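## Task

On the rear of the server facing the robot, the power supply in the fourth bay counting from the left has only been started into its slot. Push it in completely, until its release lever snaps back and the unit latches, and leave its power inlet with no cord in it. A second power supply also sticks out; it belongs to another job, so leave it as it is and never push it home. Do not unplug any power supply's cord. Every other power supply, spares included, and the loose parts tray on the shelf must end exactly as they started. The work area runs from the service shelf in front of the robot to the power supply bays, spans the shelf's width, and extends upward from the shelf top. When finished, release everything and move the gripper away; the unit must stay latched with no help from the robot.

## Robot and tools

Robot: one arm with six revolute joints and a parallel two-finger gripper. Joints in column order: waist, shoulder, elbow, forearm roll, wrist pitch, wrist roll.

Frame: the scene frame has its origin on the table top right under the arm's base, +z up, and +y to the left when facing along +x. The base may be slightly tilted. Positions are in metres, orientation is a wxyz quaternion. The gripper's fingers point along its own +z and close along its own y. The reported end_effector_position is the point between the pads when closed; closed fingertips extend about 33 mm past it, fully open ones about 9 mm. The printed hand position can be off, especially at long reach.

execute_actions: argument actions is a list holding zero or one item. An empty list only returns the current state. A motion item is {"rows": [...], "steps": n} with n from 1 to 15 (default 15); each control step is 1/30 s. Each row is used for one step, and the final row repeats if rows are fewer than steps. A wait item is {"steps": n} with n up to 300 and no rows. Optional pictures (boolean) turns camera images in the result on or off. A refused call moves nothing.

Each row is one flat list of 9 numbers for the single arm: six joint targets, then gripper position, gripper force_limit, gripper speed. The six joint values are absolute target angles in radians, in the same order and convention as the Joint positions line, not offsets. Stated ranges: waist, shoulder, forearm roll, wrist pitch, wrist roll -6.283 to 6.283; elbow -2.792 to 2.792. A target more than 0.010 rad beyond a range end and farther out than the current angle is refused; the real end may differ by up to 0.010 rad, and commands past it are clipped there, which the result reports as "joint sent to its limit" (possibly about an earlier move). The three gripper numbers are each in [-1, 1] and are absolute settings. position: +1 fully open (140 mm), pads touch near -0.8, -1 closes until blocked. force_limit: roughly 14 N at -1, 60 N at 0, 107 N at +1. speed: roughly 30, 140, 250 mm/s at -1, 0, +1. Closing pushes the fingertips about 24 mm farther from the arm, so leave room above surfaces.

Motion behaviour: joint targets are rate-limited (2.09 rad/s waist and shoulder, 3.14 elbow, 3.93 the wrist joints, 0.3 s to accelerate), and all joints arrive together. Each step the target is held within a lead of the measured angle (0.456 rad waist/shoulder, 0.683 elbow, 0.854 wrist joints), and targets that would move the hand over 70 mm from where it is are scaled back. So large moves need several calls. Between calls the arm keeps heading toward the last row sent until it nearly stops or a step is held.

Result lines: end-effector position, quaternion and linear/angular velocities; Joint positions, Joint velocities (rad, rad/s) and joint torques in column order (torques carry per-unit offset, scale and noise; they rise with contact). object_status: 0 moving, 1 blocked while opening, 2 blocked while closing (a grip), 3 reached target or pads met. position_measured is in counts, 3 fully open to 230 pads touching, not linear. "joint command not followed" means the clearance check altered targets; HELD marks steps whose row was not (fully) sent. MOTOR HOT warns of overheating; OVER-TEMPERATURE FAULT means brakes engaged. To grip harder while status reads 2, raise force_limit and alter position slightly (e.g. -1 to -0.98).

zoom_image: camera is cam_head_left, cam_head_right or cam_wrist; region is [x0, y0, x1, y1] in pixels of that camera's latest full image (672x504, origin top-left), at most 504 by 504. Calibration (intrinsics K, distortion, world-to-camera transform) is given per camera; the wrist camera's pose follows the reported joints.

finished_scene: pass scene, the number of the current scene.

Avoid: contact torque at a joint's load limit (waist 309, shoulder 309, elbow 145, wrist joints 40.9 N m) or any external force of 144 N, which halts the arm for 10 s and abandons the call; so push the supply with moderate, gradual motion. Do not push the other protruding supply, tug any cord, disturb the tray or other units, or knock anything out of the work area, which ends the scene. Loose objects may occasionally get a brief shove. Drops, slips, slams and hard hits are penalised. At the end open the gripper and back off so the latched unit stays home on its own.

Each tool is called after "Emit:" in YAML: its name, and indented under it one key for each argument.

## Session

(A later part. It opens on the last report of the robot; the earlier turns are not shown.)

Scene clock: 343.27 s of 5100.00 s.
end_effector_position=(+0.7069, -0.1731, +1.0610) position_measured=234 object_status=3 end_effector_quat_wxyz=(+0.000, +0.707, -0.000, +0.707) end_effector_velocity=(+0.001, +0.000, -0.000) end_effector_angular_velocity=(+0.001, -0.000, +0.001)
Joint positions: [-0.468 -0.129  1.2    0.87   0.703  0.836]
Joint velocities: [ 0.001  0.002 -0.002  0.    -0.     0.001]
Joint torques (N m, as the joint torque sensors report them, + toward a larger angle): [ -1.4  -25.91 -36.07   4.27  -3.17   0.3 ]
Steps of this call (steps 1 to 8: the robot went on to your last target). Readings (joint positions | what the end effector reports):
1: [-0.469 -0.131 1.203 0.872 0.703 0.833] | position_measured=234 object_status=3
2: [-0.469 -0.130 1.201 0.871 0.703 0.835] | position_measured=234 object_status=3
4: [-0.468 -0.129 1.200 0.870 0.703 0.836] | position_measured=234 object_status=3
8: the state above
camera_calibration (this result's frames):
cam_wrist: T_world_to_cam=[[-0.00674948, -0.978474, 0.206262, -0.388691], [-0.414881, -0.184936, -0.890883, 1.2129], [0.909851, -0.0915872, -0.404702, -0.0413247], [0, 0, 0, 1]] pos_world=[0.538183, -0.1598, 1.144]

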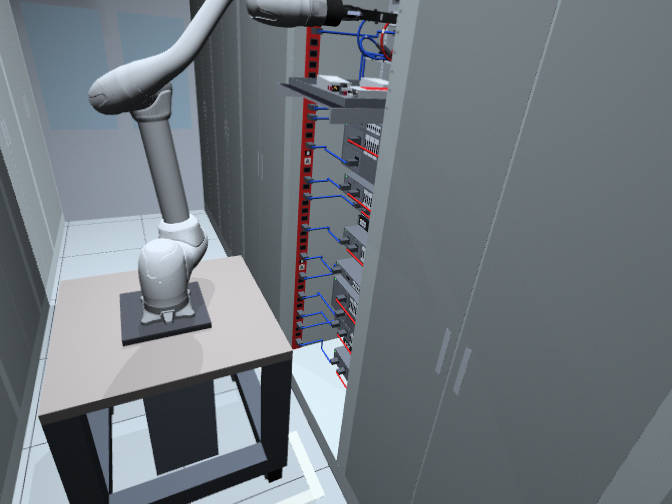

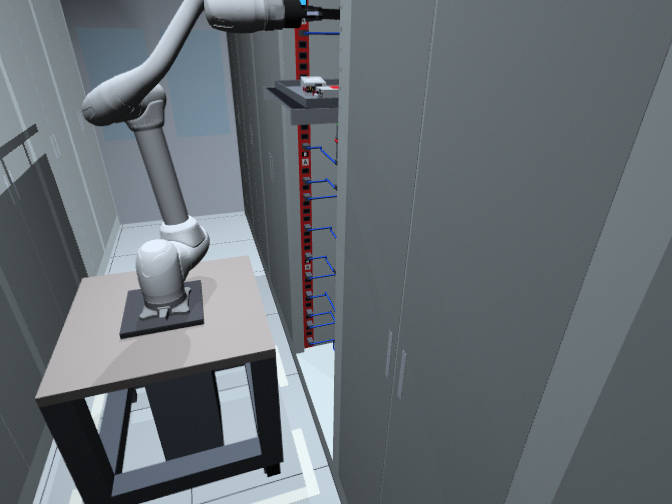

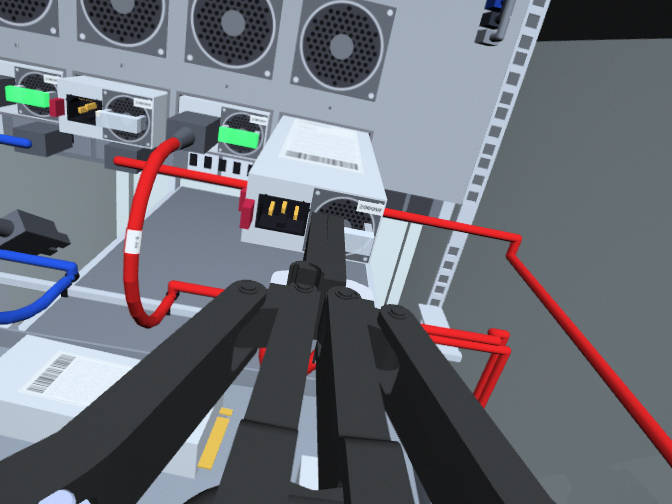

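Emit:
execute_actions:
  actions:
    - {"rows": [ [-0.4658, -0.1258, 1.1959, 0.8667, 0.7016, 0.8383, -1, 0.5, 1], [-0.4635, -0.1226, 1.1922, 0.8636, 0.7004, 0.8410, -1, 0.5, 1], [-0.4612, -0.1194, 1.1886, 0.8605, 0.6992, 0.8436, -1, 0.5, 1], [-0.4589, -0.1162, 1.1849, 0.8574, 0.6980, 0.8462, -1, 0.5, 1], [-0.4566, -0.1131, 1.1813, 0.8543, 0.6969, 0.8489, -1, 0.5, 1], [-0.4543, -0.1099, 1.1776, 0.8511, 0.6957, 0.8515, -1, 0.5, 1], [-0.4520, -0.1067, 1.1740, 0.8480, 0.6945, 0.8541, -1, 0.5, 1], [-0.4497, -0.1035, 1.1703, 0.8449, 0.6933, 0.8567, -1, 0.5, 1], [-0.4474, -0.1003, 1.1667, 0.8418, 0.6921, 0.8594, -1, 0.5, 1], [-0.4451, -0.0971, 1.1630, 0.8387, 0.6909, 0.8620, -1, 0.5, 1], [-0.4430, -0.0940, 1.1596, 0.8359, 0.6897, 0.8643, -1, 0.5, 1], [-0.4409, -0.0909, 1.1562, 0.8330, 0.6886, 0.8667, -1, 0.5, 1], [-0.4387, -0.0878, 1.1528, 0.8302, 0.6874, 0.8690, -1, 0.5, 1], [-0.4366, -0.0847, 1.1494, 0.8274, 0.6863, 0.8713, -1, 0.5, 1], [-0.4345, -0.0816, 1.1460, 0.8246, 0.6851, 0.8737, -1, 0.5, 1]], "steps": 15}
  pictures: false

Emit:
execute_actions:
  actions:
    - {"steps": 8}

Scene clock: 392.47 s of 5100.00 s.
end_effector_position=(+0.7332, -0.1731, +1.0664) position_measured=234 object_status=3 end_effector_quat_wxyz=(+0.000, +0.707, -0.000, +0.707) end_effector_velocity=(+0.061, -0.001, +0.008) end_effector_angular_velocity=(+0.002, +0.000, +0.000)
Joint positions: [-0.439 -0.087  1.152  0.83   0.687  0.869]
Joint velocities: [ 0.063  0.094 -0.1   -0.082 -0.037  0.068]
Joint torques (N m, as the joint torque sensors report them, + toward a larger angle): [ -0.25 -23.94 -32.97   3.9   -2.51   0.21]
Steps of this call (steps 1 to 15: the robot went on to your last target; steps 16 to 100: nothing new was sent; then 45.37 s passed at rest; steps 101 to 115: all 15 steps of this action). Readings (joint positions | what the end effector reports):
101: [-0.468 -0.129 1.199 0.870 0.703 0.836] | position_measured=234 object_status=3
102: [-0.467 -0.128 1.198 0.868 0.703 0.837] | position_measured=234 object_status=3
104: [-0.463 -0.122 1.192 0.863 0.700 0.841] | position_measured=234 object_status=3
108: [-0.454 -0.110 1.177 0.851 0.696 0.852] | position_measured=234 object_status=3
115: the state above

Scene clock: 392.73 s of 5100.00 s.
end_effector_position=(+0.7370, -0.1731, +1.0670) position_measured=234 object_status=3 end_effector_quat_wxyz=(+0.000, +0.707, -0.000, +0.707) end_effector_velocity=(-0.001, +0.000, +0.001) end_effector_angular_velocity=(-0.000, -0.002, -0.001)
Joint positions: [-0.435 -0.082  1.146  0.825  0.685  0.874]
Joint velocities: [ 0.    -0.001 -0.001  0.    -0.001  0.   ]
Joint torques (N m, as the joint torque sensors report them, + toward a larger angle): [ -0.2  -29.38 -34.86   4.07  -2.79   0.17]
Steps of this call (steps 1 to 8: the robot went on to your last target). Readings (joint positions | what the end effector reports):
1: [-0.436 -0.084 1.149 0.827 0.686 0.872] | position_measured=234 object_status=3
2: [-0.435 -0.082 1.147 0.825 0.685 0.873] | position_measured=234 object_status=3
4: [-0.435 -0.082 1.146 0.825 0.685 0.874] | position_measured=234 object_status=3
8: the state above
camera_calibration (this result's frames):
cam_wrist: T_world_to_cam=[[-0.00651027, -0.978543, 0.20594, -0.389655], [-0.415091, -0.184719, -0.89083, 1.23079], [0.909756, -0.0912835, -0.404982, -0.0658128], [0, 0, 0, 1]] pos_world=[0.568229, -0.159951, 1.15002]

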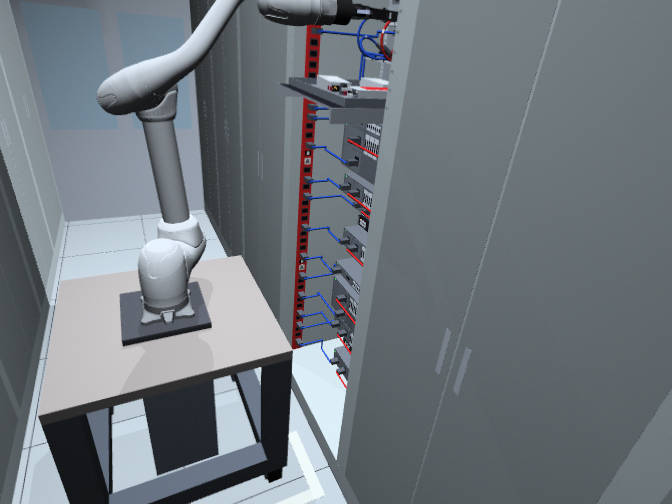

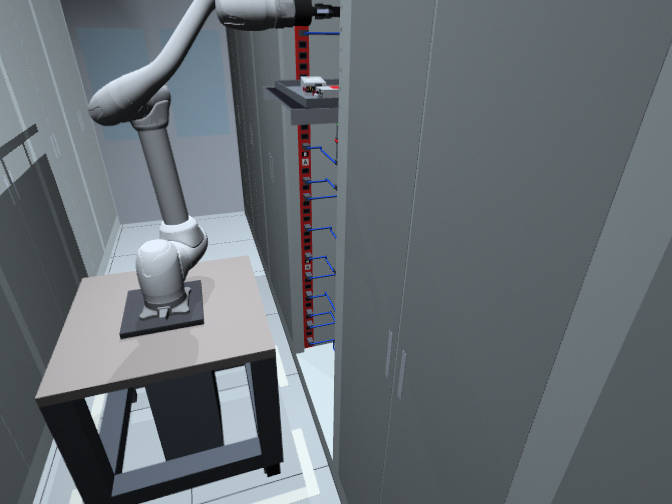

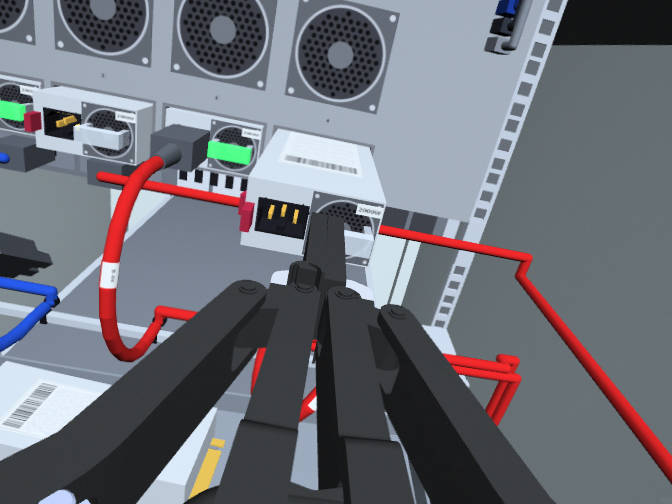

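Emit:
zoom_image:
  camera: "cam_wrist"
  region: [150, 100, 400, 280]

Region (150, 100, 400, 280) of cam_wrist's 672x504 image, scaled by 2.016, with more detail than that image has; it fills the top 363 rows of this view, and the rest is white.

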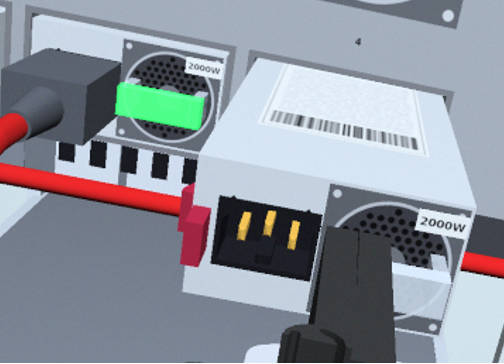

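Emit:
execute_actions:
  actions:
    - {"rows": [ [-0.4310, -0.0764, 1.1403, 0.8199, 0.6832, 0.8776, -1, 0.5, 1], [-0.4274, -0.0712, 1.1346, 0.8151, 0.6812, 0.8814, -1, 0.5, 1], [-0.4239, -0.0660, 1.1289, 0.8104, 0.6793, 0.8853, -1, 0.5, 1], [-0.4207, -0.0608, 1.1233, 0.8060, 0.6776, 0.8889, -1, 0.5, 1], [-0.4175, -0.0556, 1.1177, 0.8016, 0.6759, 0.8925, -1, 0.5, 1], [-0.4143, -0.0505, 1.1122, 0.7972, 0.6742, 0.8961, -1, 0.5, 1], [-0.4111, -0.0453, 1.1066, 0.7928, 0.6725, 0.8997, -1, 0.5, 1], [-0.4079, -0.0401, 1.1010, 0.7885, 0.6708, 0.9034, -1, 0.5, 1], [-0.4047, -0.0349, 1.0954, 0.7841, 0.6691, 0.9070, -1, 0.5, 1], [-0.4015, -0.0298, 1.0899, 0.7797, 0.6674, 0.9106, -1, 0.5, 1], [-0.3983, -0.0246, 1.0843, 0.7753, 0.6657, 0.9142, -1, 0.5, 1], [-0.3951, -0.0194, 1.0787, 0.7709, 0.6640, 0.9178, -1, 0.5, 1], [-0.3923, -0.0143, 1.0735, 0.7671, 0.6624, 0.9209, -1, 0.5, 1], [-0.3895, -0.0093, 1.0683, 0.7633, 0.6609, 0.9240, -1, 0.5, 1], [-0.3867, -0.0042, 1.0631, 0.7594, 0.6593, 0.9270, -1, 0.5, 1]], "steps": 15}
  pictures: false

Emit:
execute_actions:
  actions:
    - {"rows": [ [-0.3839, 0.0008, 1.0579, 0.7556, 0.6578, 0.9301, -1, 0.5, 1], [-0.3811, 0.0059, 1.0527, 0.7518, 0.6562, 0.9332, -1, 0.5, 1], [-0.3783, 0.0110, 1.0475, 0.7480, 0.6546, 0.9363, -1, 0.5, 1], [-0.3755, 0.0160, 1.0423, 0.7442, 0.6531, 0.9394, -1, 0.5, 1], [-0.3727, 0.0211, 1.0371, 0.7403, 0.6515, 0.9424, -1, 0.5, 1], [-0.3699, 0.0261, 1.0319, 0.7365, 0.6500, 0.9455, -1, 0.5, 1], [-0.3671, 0.0312, 1.0267, 0.7327, 0.6484, 0.9486, -1, 0.5, 1], [-0.3646, 0.0365, 1.0211, 0.7289, 0.6472, 0.9518, -1, 0.5, 1], [-0.3621, 0.0417, 1.0155, 0.7252, 0.6461, 0.9549, -1, 0.5, 1], [-0.3595, 0.0470, 1.0098, 0.7214, 0.6449, 0.9581, -1, 0.5, 1]], "steps": 15}

Scene clock: 418.57 s of 5100.00 s.
end_effector_position=(+0.7803, -0.1732, +1.0714) position_measured=234 object_status=3 end_effector_quat_wxyz=(+0.000, +0.707, -0.000, +0.707) end_effector_velocity=(+0.097, -0.001, +0.006) end_effector_angular_velocity=(+0.001, -0.002, +0.000)
Joint positions: [-0.392 -0.014  1.074  0.767  0.663  0.921]
Joint velocities: [ 0.085  0.15  -0.158 -0.114 -0.048  0.094]
Joint torques (N m, as the joint torque sensors report them, + toward a larger angle): [ -2.68 -39.03 -33.76   3.67  -3.39   0.97]
Steps of this call (steps 1 to 15: the robot went on to your last target; steps 16 to 100: nothing new was sent; then 22.00 s passed at rest; steps 101 to 115: all 15 steps of this action). Readings (joint positions | what the end effector reports):
101: [-0.434 -0.082 1.146 0.825 0.685 0.874] | position_measured=234 object_status=3
102: [-0.433 -0.080 1.143 0.823 0.684 0.875] | position_measured=234 object_status=3
104: [-0.427 -0.071 1.134 0.815 0.681 0.882] | position_measured=234 object_status=3
108: [-0.414 -0.051 1.112 0.797 0.674 0.896] | position_measured=234 object_status=3
115: the state above

Scene clock: 419.07 s of 5100.00 s.
end_effector_position=(+0.8200, -0.1732, +1.0720) position_measured=234 object_status=3 end_effector_quat_wxyz=(+0.000, +0.707, -0.000, +0.707) end_effector_velocity=(+0.001, -0.002, +0.001) end_effector_angular_velocity=(-0.001, -0.001, -0.002)
Joint positions: [-0.36   0.047  1.01   0.721  0.645  0.958]
Joint velocities: [-0.001  0.002 -0.003 -0.002 -0.     0.001]
Joint torques (N m, as the joint torque sensors report them, + toward a larger angle): [ -2.99 -43.42 -35.48   4.07  -3.79   0.3 ]
Steps of this call (steps 1 to 15: all 15 steps of this action). Readings (joint positions | what the end effector reports):
1: [-0.390 -0.009 1.068 0.763 0.661 0.924] | position_measured=234 object_status=3
2: [-0.387 -0.004 1.063 0.760 0.659 0.927] | position_measured=234 object_status=3
4: [-0.381 0.006 1.053 0.752 0.656 0.933] | position_measured=234 object_status=3
8: [-0.370 0.026 1.032 0.737 0.650 0.945] | position_measured=234 object_status=3
15: the state above
camera_calibration (this result's frames):
cam_wrist: T_world_to_cam=[[-0.0063865, -0.978516, 0.20607, -0.390397], [-0.415203, -0.184876, -0.890746, 1.26967], [0.909707, -0.0912494, -0.405102, -0.139142], [0, 0, 0, 1]] pos_world=[0.651257, -0.159974, 1.15504]

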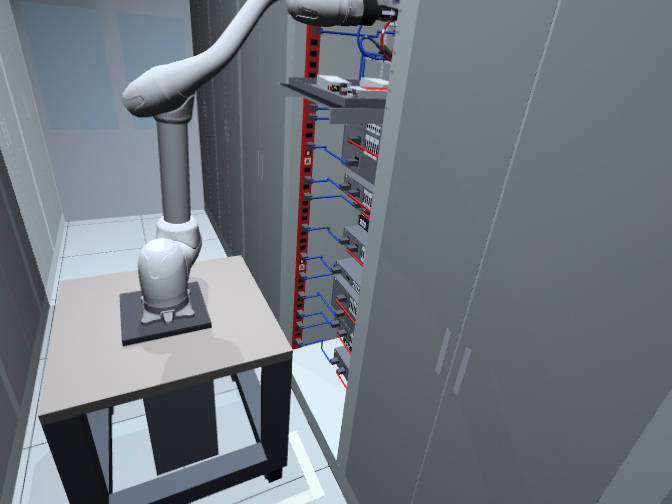

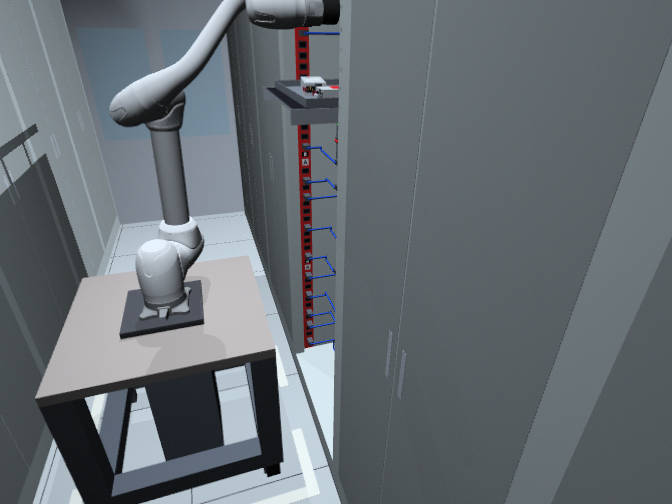

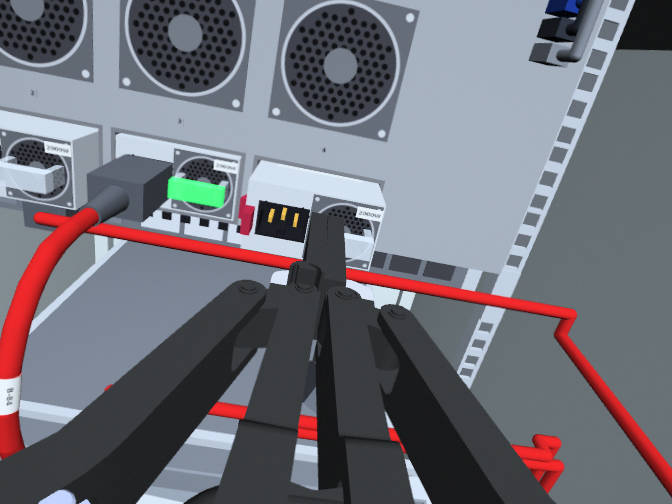

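Emit:
zoom_image:
  camera: "cam_wrist"
  region: [160, 130, 400, 290]

Region (160, 130, 400, 290) of cam_wrist's 672x504 image, scaled by 2.100, with more detail than that image has.

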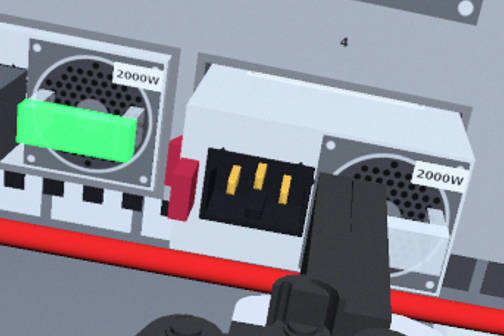

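Emit:
execute_actions:
  actions:
    - {"rows": [ [-0.3585, 0.0488, 1.0086, 0.7205, 0.6439, 0.9586, -1, 0.5, 1], [-0.3575, 0.0506, 1.0074, 0.7196, 0.6429, 0.9591, -1, 0.5, 1], [-0.3565, 0.0523, 1.0062, 0.7187, 0.6419, 0.9596, -1, 0.5, 1], [-0.3555, 0.0541, 1.0050, 0.7179, 0.6408, 0.9600, -1, 0.5, 1], [-0.3545, 0.0559, 1.0038, 0.7170, 0.6398, 0.9605, -1, 0.5, 1], [-0.3535, 0.0577, 1.0026, 0.7161, 0.6388, 0.9610, -1, 0.5, 1], [-0.3525, 0.0595, 1.0014, 0.7152, 0.6378, 0.9615, -1, 0.5, 1], [-0.3514, 0.0612, 1.0001, 0.7143, 0.6368, 0.9620, -1, 0.5, 1], [-0.3504, 0.0630, 0.9989, 0.7134, 0.6358, 0.9625, -1, 0.5, 1], [-0.3494, 0.0648, 0.9977, 0.7125, 0.6348, 0.9630, -1, 0.5, 1], [-0.3484, 0.0666, 0.9965, 0.7116, 0.6338, 0.9635, -1, 0.5, 1], [-0.3474, 0.0684, 0.9953, 0.7108, 0.6327, 0.9639, -1, 0.5, 1], [-0.3464, 0.0701, 0.9941, 0.7099, 0.6317, 0.9644, -1, 0.5, 1], [-0.3454, 0.0719, 0.9929, 0.7090, 0.6307, 0.9649, -1, 0.5, 1], [-0.3444, 0.0737, 0.9917, 0.7081, 0.6297, 0.9654, -1, 0.5, 1]], "steps": 15}
  pictures: false

Emit:
execute_actions:
  actions:
    - {"steps": 8}

Scene clock: 450.97 s of 5100.00 s.
end_effector_position=(+0.8375, -0.1731, +1.0676) position_measured=234 object_status=3 end_effector_quat_wxyz=(+0.000, +0.707, -0.000, +0.707) end_effector_velocity=(+0.035, +0.002, -0.005) end_effector_angular_velocity=(-0.002, -0.006, -0.001)
Joint positions: [-0.346  0.07   0.994  0.71   0.631  0.965]
Joint velocities: [ 0.03   0.048 -0.038 -0.027 -0.031  0.015]
Joint torques (N m, as the joint torque sensors report them, + toward a larger angle): [  0.75 -28.04 -23.22   2.88   0.11   0.28]
Steps of this call (steps 1 to 15: the robot went on to your last target; steps 16 to 100: nothing new was sent; then 28.07 s passed at rest; steps 101 to 115: all 15 steps of this action). Readings (joint positions | what the end effector reports):
101: [-0.359 0.047 1.010 0.721 0.645 0.958] | position_measured=234 object_status=3
102: [-0.359 0.048 1.009 0.721 0.645 0.958] | position_measured=234 object_status=3
104: [-0.357 0.051 1.007 0.719 0.643 0.959] | position_measured=234 object_status=3
108: [-0.353 0.058 1.002 0.716 0.639 0.961] | position_measured=234 object_status=3
115: the state above

Scene clock: 451.23 s of 5100.00 s.
end_effector_position=(+0.8399, -0.1731, +1.0669) position_measured=234 object_status=3 end_effector_quat_wxyz=(+0.000, +0.707, -0.000, +0.707) end_effector_velocity=(-0.001, -0.001, +0.001) end_effector_angular_velocity=(-0.001, -0.002, -0.002)
Joint positions: [-0.344  0.074  0.992  0.708  0.63   0.965]
Joint velocities: [-0.001 -0.001  0.    -0.    -0.001 -0.   ]
Joint torques (N m, as the joint torque sensors report them, + toward a larger angle): [  0.77 -20.53 -19.75   2.61   1.86   0.48]
Steps of this call (steps 1 to 8: the robot went on to your last target). Readings (joint positions | what the end effector reports):
1: [-0.345 0.072 0.993 0.709 0.630 0.965] | position_measured=234 object_status=3
2: [-0.345 0.073 0.992 0.708 0.630 0.965] | position_measured=234 object_status=3
4: [-0.344 0.074 0.992 0.708 0.630 0.965] | position_measured=234 object_status=3
8: the state above
camera_calibration (this result's frames):
cam_wrist: T_world_to_cam=[[-0.006588, -0.978499, 0.206149, -0.389038], [-0.415041, -0.184882, -0.89082, 1.27341], [0.909779, -0.0914288, -0.404899, -0.159629], [0, 0, 0, 1]] pos_world=[0.671182, -0.159837, 1.14995]

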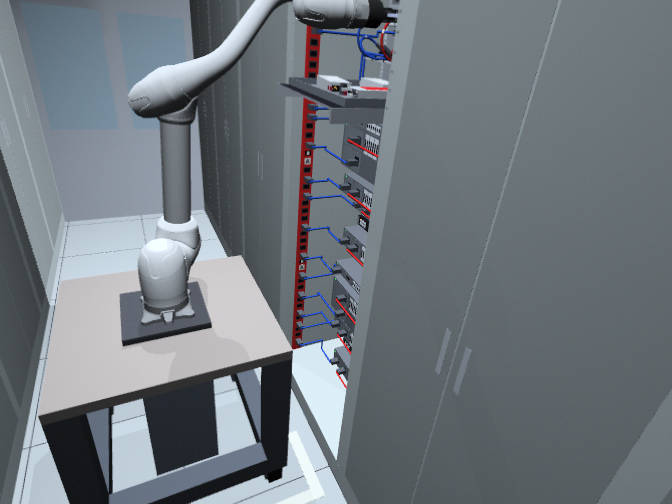

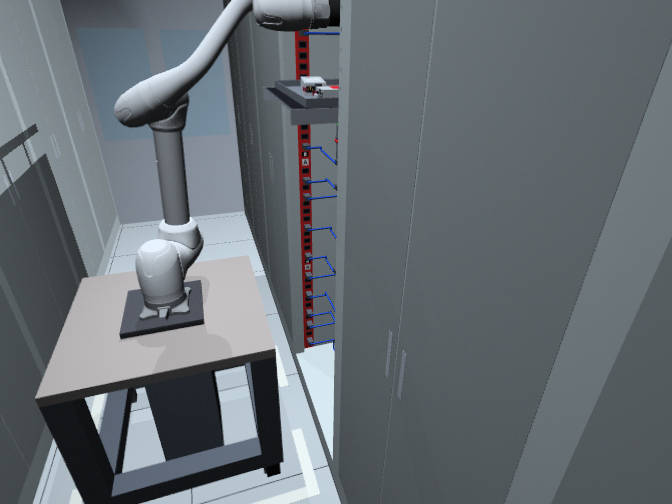

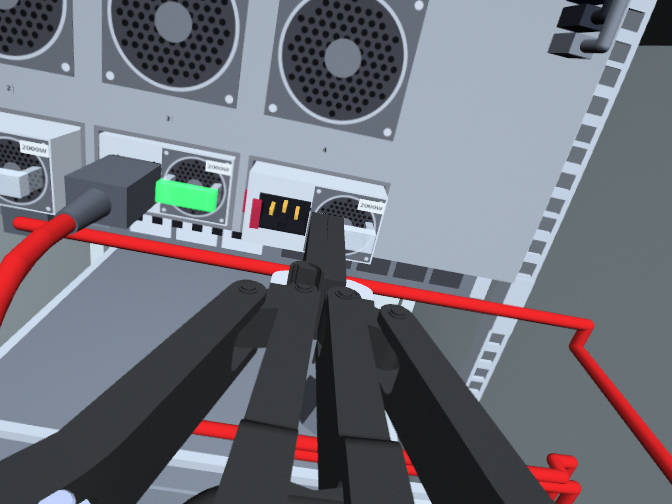

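Emit:
execute_actions:
  actions:
    - {"rows": [ [-0.3439, 0.0751, 0.9900, 0.7071, 0.6296, 0.9664, -1, 0.5, 1], [-0.3433, 0.0764, 0.9883, 0.7060, 0.6296, 0.9673, -1, 0.5, 1], [-0.3428, 0.0778, 0.9867, 0.7050, 0.6295, 0.9683, -1, 0.5, 1], [-0.3422, 0.0792, 0.9850, 0.7039, 0.6295, 0.9692, -1, 0.5, 1], [-0.3417, 0.0806, 0.9833, 0.7029, 0.6294, 0.9702, -1, 0.5, 1], [-0.3411, 0.0819, 0.9816, 0.7019, 0.6293, 0.9712, -1, 0.5, 1], [-0.3406, 0.0833, 0.9799, 0.7008, 0.6293, 0.9721, -1, 0.5, 1], [-0.3400, 0.0847, 0.9783, 0.6998, 0.6292, 0.9731, -1, 0.5, 1], [-0.3395, 0.0860, 0.9766, 0.6987, 0.6292, 0.9740, -1, 0.5, 1], [-0.3389, 0.0874, 0.9749, 0.6977, 0.6291, 0.9750, -1, 0.5, 1]], "steps": 15}

Scene clock: 462.63 s of 5100.00 s.
end_effector_position=(+0.8481, -0.1731, +1.0674) position_measured=234 object_status=3 end_effector_quat_wxyz=(+0.000, +0.707, -0.000, +0.707) end_effector_velocity=(-0.001, +0.001, +0.002) end_effector_angular_velocity=(-0.002, -0.003, +0.000)
Joint positions: [-0.339  0.088  0.975  0.698  0.629  0.975]
Joint velocities: [ 0.001 -0.001 -0.002 -0.001 -0.001 -0.   ]
Joint torques (N m, as the joint torque sensors report them, + toward a larger angle): [ -2.46 -36.28 -29.78   3.05  -2.5    0.01]
Steps of this call (steps 1 to 15: the robot went on to your last target; steps 16 to 100: nothing new was sent; then 7.57 s passed at rest; steps 101 to 115: all 15 steps of this action). Readings (joint positions | what the end effector reports):
101: [-0.344 0.074 0.992 0.708 0.630 0.965] | position_measured=234 object_status=3
102: [-0.344 0.074 0.991 0.708 0.630 0.966] | position_measured=234 object_status=3
104: [-0.343 0.077 0.988 0.706 0.630 0.968] | position_measured=234 object_status=3
108: [-0.341 0.082 0.981 0.702 0.630 0.971] | position_measured=234 object_status=3
115: the state above
camera_calibration (this result's frames):
cam_wrist: T_world_to_cam=[[-0.00626474, -0.978519, 0.20606, -0.389345], [-0.415442, -0.184893, -0.89063, 1.27739], [0.909598, -0.0911858, -0.40536, -0.166193], [0, 0, 0, 1]] pos_world=[0.679412, -0.159956, 1.15054]

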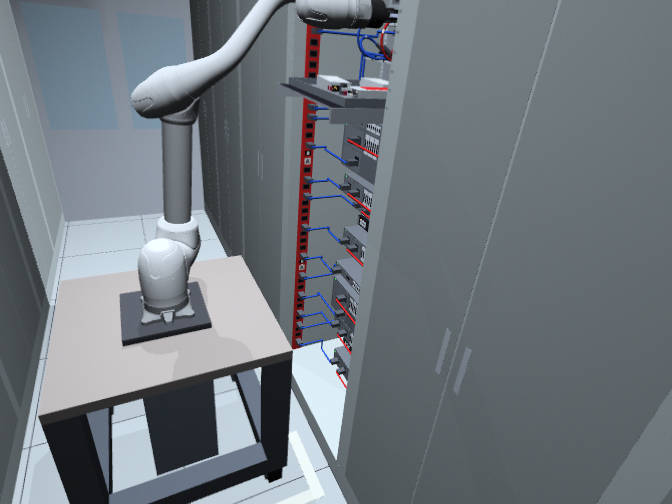

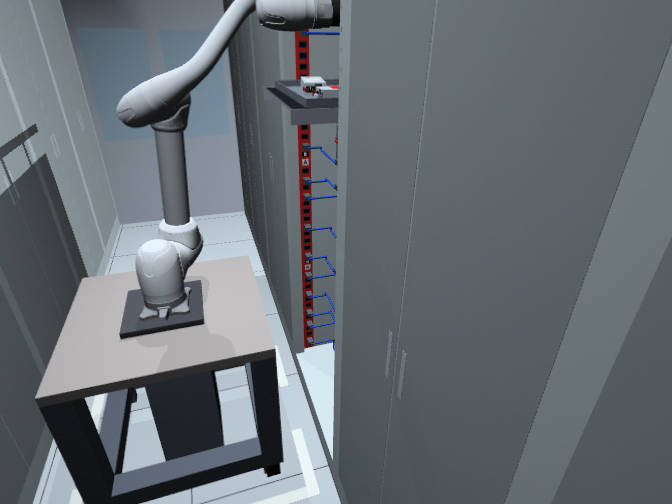

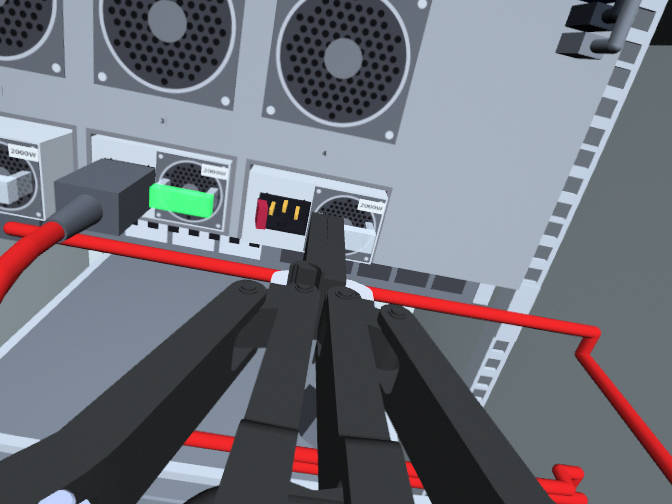

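Emit:
zoom_image:
  camera: "cam_wrist"
  region: [140, 130, 400, 280]

Region (140, 130, 400, 280) of cam_wrist's 672x504 image, scaled by 1.938, with more detail than that image has; it fills the top 291 rows of this view, and the rest is white.

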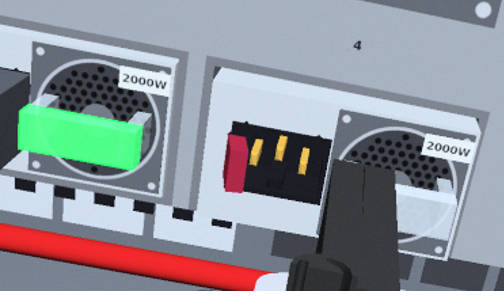

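Emit:
execute_actions:
  actions:
    - {"rows": [ [-0.3386, 0.0882, 0.9740, 0.6971, 0.6290, 0.9755, -1, 0.5, 1], [-0.3382, 0.0890, 0.9731, 0.6966, 0.6289, 0.9760, -1, 0.5, 1], [-0.3379, 0.0899, 0.9721, 0.6960, 0.6288, 0.9765, -1, 0.5, 1], [-0.3375, 0.0907, 0.9712, 0.6954, 0.6287, 0.9770, -1, 0.5, 1], [-0.3372, 0.0915, 0.9703, 0.6949, 0.6286, 0.9775, -1, 0.5, 1], [-0.3369, 0.0923, 0.9694, 0.6943, 0.6285, 0.9780, -1, 0.5, 1], [-0.3365, 0.0931, 0.9684, 0.6937, 0.6284, 0.9785, -1, 0.5, 1], [-0.3362, 0.0940, 0.9675, 0.6931, 0.6283, 0.9790, -1, 0.5, 1], [-0.3358, 0.0948, 0.9666, 0.6926, 0.6282, 0.9795, -1, 0.5, 1], [-0.3355, 0.0956, 0.9657, 0.6920, 0.6281, 0.9800, -1, 0.5, 1]], "steps": 15}

Scene clock: 468.97 s of 5100.00 s.
end_effector_position=(+0.8527, -0.1731, +1.0680) position_measured=234 object_status=3 end_effector_quat_wxyz=(+0.000, +0.707, -0.000, +0.707) end_effector_velocity=(+0.002, +0.000, -0.001) end_effector_angular_velocity=(+0.000, +0.000, +0.001)
Joint positions: [-0.336  0.095  0.966  0.692  0.628  0.98 ]
Joint velocities: [ 0.001  0.002 -0.     0.    -0.001 -0.   ]
Joint torques (N m, as the joint torque sensors report them, + toward a larger angle): [  3.74  -7.59 -23.82   3.91  -4.59   0.24]
Steps of this call (steps 1 to 15: the robot went on to your last target; steps 16 to 100: nothing new was sent; then 2.50 s passed at rest; steps 101 to 115: all 15 steps of this action). Readings (joint positions | what the end effector reports):
101: [-0.339 0.087 0.975 0.698 0.629 0.975] | position_measured=234 object_status=3
102: [-0.339 0.088 0.974 0.698 0.629 0.975] | position_measured=234 object_status=3
104: [-0.338 0.089 0.973 0.697 0.629 0.976] | position_measured=234 object_status=3
108: [-0.337 0.092 0.969 0.694 0.629 0.978] | position_measured=234 object_status=3
115: the state above
camera_calibration (this result's frames):
cam_wrist: T_world_to_cam=[[-0.00656783, -0.978475, 0.206263, -0.389381], [-0.414897, -0.185009, -0.89086, 1.27957], [0.909845, -0.0914289, -0.404751, -0.170989], [0, 0, 0, 1]] pos_world=[0.683904, -0.159902, 1.15102]

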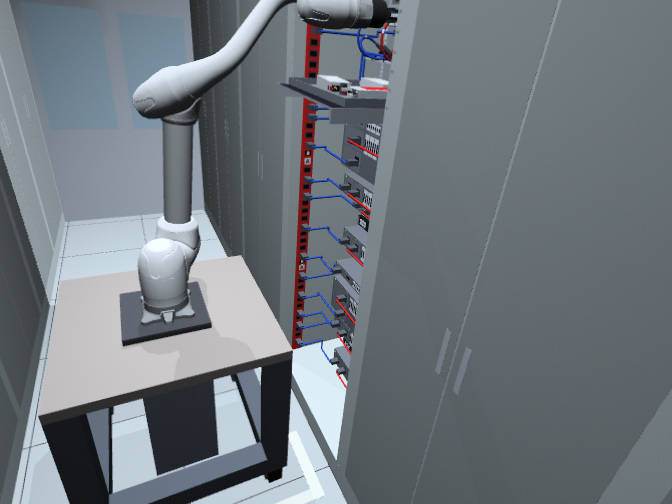

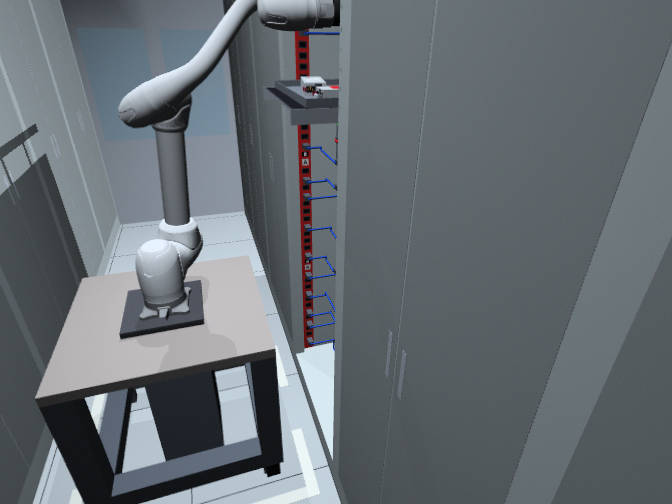

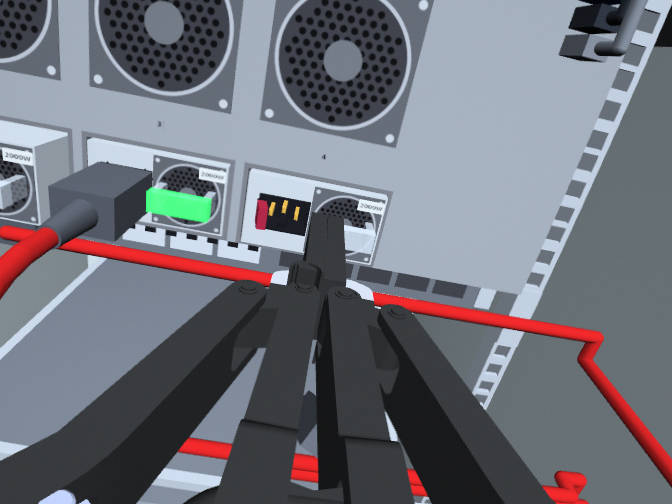

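Emit:
execute_actions:
  actions:
    - {"rows": [ [-0.3353, 0.0960, 0.9652, 0.6917, 0.6280, 0.9803, -1, 0.5, 1], [-0.3352, 0.0964, 0.9648, 0.6914, 0.6280, 0.9805, -1, 0.5, 1], [-0.3350, 0.0968, 0.9643, 0.6911, 0.6279, 0.9808, -1, 0.5, 1], [-0.3348, 0.0972, 0.9638, 0.6909, 0.6279, 0.9810, -1, 0.5, 1], [-0.3347, 0.0977, 0.9634, 0.6906, 0.6278, 0.9813, -1, 0.5, 1], [-0.3345, 0.0981, 0.9629, 0.6903, 0.6278, 0.9815, -1, 0.5, 1], [-0.3343, 0.0985, 0.9625, 0.6900, 0.6277, 0.9818, -1, 0.5, 1], [-0.3341, 0.0989, 0.9620, 0.6897, 0.6277, 0.9820, -1, 0.5, 1]], "steps": 13}

Scene clock: 475.20 s of 5100.00 s.
end_effector_position=(+0.8552, -0.1732, +1.0674) position_measured=234 object_status=3 end_effector_quat_wxyz=(+0.000, +0.707, +0.000, +0.707) end_effector_velocity=(+0.000, +0.002, +0.001) end_effector_angular_velocity=(-0.001, -0.002, +0.002)
Joint positions: [-0.334  0.099  0.962  0.69   0.628  0.982]
Joint velocities: [ 0.002  0.001 -0.002 -0.    -0.    -0.   ]
Joint torques (N m, as the joint torque sensors report them, + toward a larger angle): [  0.43 -22.95 -27.25   3.2   -3.89   0.22]
Steps of this call (steps 1 to 15: the robot went on to your last target; steps 16 to 100: nothing new was sent; then 2.47 s passed at rest; steps 101 to 113: all 13 steps of this action). Readings (joint positions | what the end effector reports):
101: [-0.335 0.096 0.966 0.692 0.628 0.980] | position_measured=234 object_status=3
102: [-0.335 0.096 0.966 0.692 0.628 0.980] | position_measured=234 object_status=3
104: [-0.335 0.097 0.965 0.691 0.628 0.981] | position_measured=234 object_status=3
108: [-0.334 0.098 0.963 0.690 0.628 0.982] | position_measured=234 object_status=3
113: the state above
camera_calibration (this result's frames):
cam_wrist: T_world_to_cam=[[-0.00616143, -0.978519, 0.206063, -0.389411], [-0.415542, -0.184927, -0.890576, 1.28033], [0.909553, -0.0911152, -0.405477, -0.172452], [0, 0, 0, 1]] pos_world=[0.686485, -0.159992, 1.15055]

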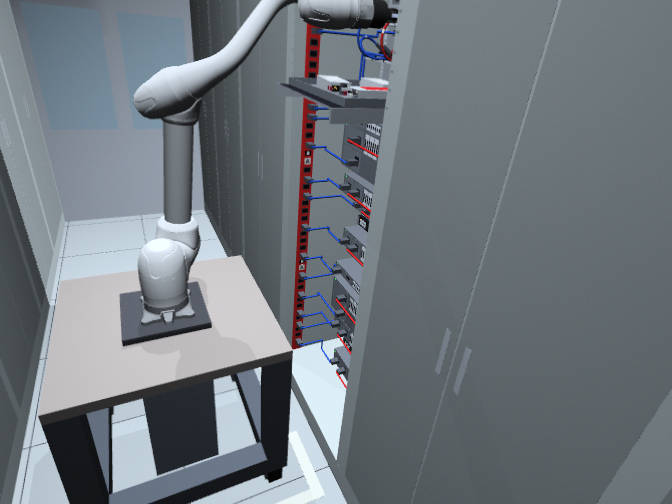

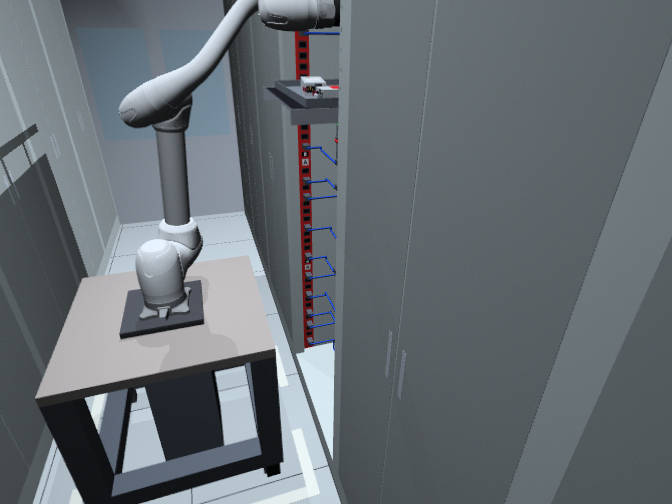

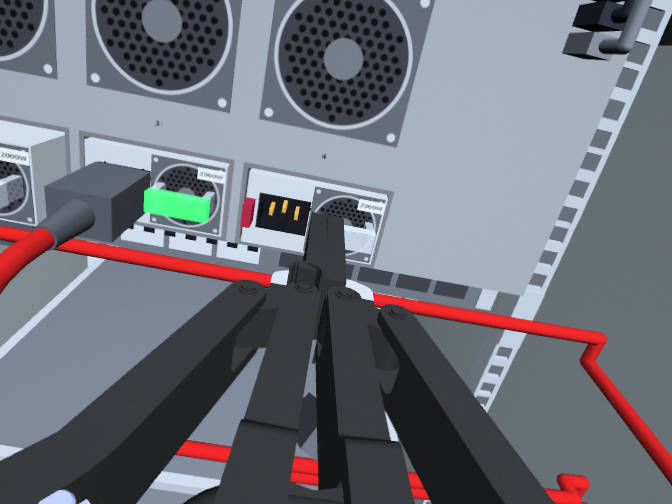

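Emit:
zoom_image:
  camera: "cam_wrist"
  region: [140, 130, 400, 280]

Region (140, 130, 400, 280) of cam_wrist's 672x504 image, scaled by 1.938, with more detail than that image has; it fills the top 291 rows of this view, and the rest is white.

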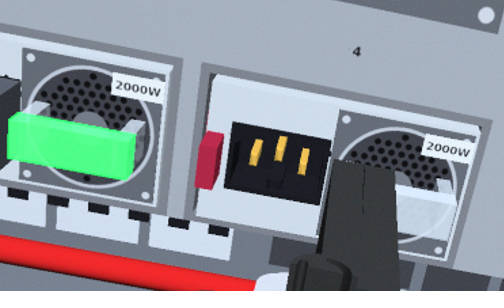

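Emit:
execute_actions:
  actions:
    - {"rows": [[-0.4239, -0.0660, 1.1289, 0.8104, 0.6793, 0.8853, -1, 0.5, 1]], "steps": 8}
  pictures: false

Emit:
execute_actions:
  actions:
    - {"rows": [[-0.694, -0.59, 1.57, 1.06, 0.887, 0.725, -1, 0.5, 1]], "steps": 15}
  pictures: false

Emit:
execute_actions:
  actions:
    - {"steps": 15}

Scene clock: 497.37 s of 5100.00 s.
end_effector_position=(+0.7673, -0.1742, +1.0697) position_measured=234 object_status=3 end_effector_quat_wxyz=(+0.000, +0.707, -0.000, +0.707) end_effector_velocity=(-0.394, +0.021, -0.005) end_effector_angular_velocity=(-0.010, -0.021, -0.003)
Joint positions: [-0.406 -0.034  1.096  0.787  0.669  0.904]
Joint velocities: [-0.328 -0.604  0.601  0.431  0.187 -0.347]
Joint torques (N m, as the joint torque sensors report them, + toward a larger angle): [ -0.43 -16.44 -31.97   3.84  -3.32   0.09]
Steps of this call (steps 1 to 15: the robot went on to your last target; steps 16 to 100: nothing new was sent; then 18.57 s passed at rest; steps 101 to 108: all 8 steps of this action). Readings (joint positions | what the end effector reports):
101: [-0.334 0.099 0.962 0.690 0.628 0.982] | position_measured=234 object_status=3
102: [-0.336 0.095 0.966 0.692 0.628 0.981] | position_measured=234 object_status=3
104: [-0.352 0.067 0.996 0.714 0.638 0.963] | position_measured=234 object_status=3
108: the state above

Scene clock: 497.87 s of 5100.00 s.
end_effector_position=(+0.5444, -0.1167, +1.0498) position_measured=234 object_status=3 end_effector_quat_wxyz=(+0.005, +0.702, +0.002, +0.712) end_effector_velocity=(-0.423, +0.206, -0.085) end_effector_angular_velocity=(-0.074, -0.081, +0.005)
Joint positions: [-0.595 -0.392  1.408  0.968  0.81   0.785]
Joint velocities: [-0.378 -0.755  0.616  0.348  0.289 -0.225]
Joint torques (N m, as the joint torque sensors report them, + toward a larger angle): [ -5.3    4.21 -30.8    3.72  -2.09   0.3 ]
Steps of this call (steps 1 to 15: all 15 steps of this action). Readings (joint positions | what the end effector reports):
1: [-0.416 -0.052 1.114 0.800 0.675 0.894] | position_measured=234 object_status=3
2: [-0.425 -0.068 1.131 0.811 0.680 0.886] | position_measured=234 object_status=3
4: [-0.454 -0.116 1.180 0.839 0.702 0.869] | position_measured=234 object_status=3
8: [-0.507 -0.216 1.265 0.887 0.743 0.837] | position_measured=234 object_status=3
15: the state above

Scene clock: 498.37 s of 5100.00 s.
end_effector_position=(+0.4439, -0.0551, +1.0169) position_measured=234 object_status=3 end_effector_quat_wxyz=(+0.013, +0.694, +0.012, +0.720) end_effector_velocity=(-0.000, -0.001, -0.001) end_effector_angular_velocity=(+0.001, +0.001, -0.002)
Joint positions: [-0.694 -0.59   1.57   1.06   0.887  0.725]
Joint velocities: [-0.003 -0.001  0.002  0.     0.001  0.   ]
Joint torques (N m, as the joint torque sensors report them, + toward a larger angle): [ -1.34  22.82 -31.59   3.25  -2.39   0.17]
Steps of this call (steps 1 to 15: the robot went on to your last target). Readings (joint positions | what the end effector reports):
1: [-0.607 -0.417 1.429 0.980 0.820 0.777] | position_measured=234 object_status=3
2: [-0.620 -0.443 1.450 0.992 0.830 0.769] | position_measured=234 object_status=3
4: [-0.646 -0.495 1.492 1.016 0.850 0.754] | position_measured=234 object_status=3
8: [-0.689 -0.581 1.562 1.055 0.883 0.728] | position_measured=234 object_status=3
15: the state above
camera_calibration (this result's frames):
cam_wrist: T_world_to_cam=[[-0.0148793, -0.970772, 0.239541, -0.295776], [-0.381876, -0.21589, -0.898645, 1.0778], [0.924094, -0.104846, -0.367502, 0.146068], [0, 0, 0, 1]] pos_world=[0.272206, -0.0391292, 1.09309]

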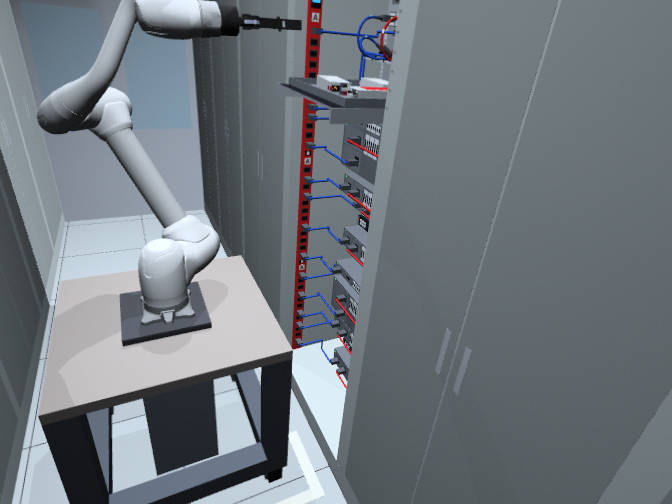

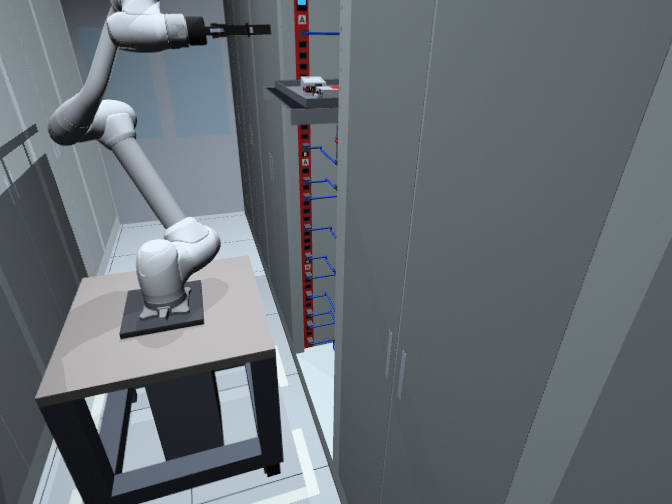

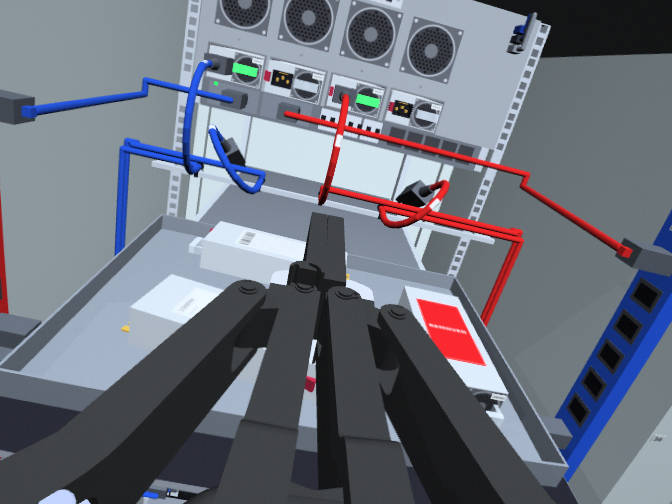

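Emit:
zoom_image:
  camera: "cam_wrist"
  region: [190, 30, 460, 150]

Region (190, 30, 460, 150) of cam_wrist's 672x504 image, scaled by 1.867, with more detail than that image has.

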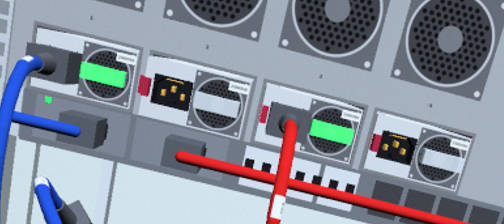

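Emit:
finished_scene:
  scene: 1

The scene is finished: the task was done.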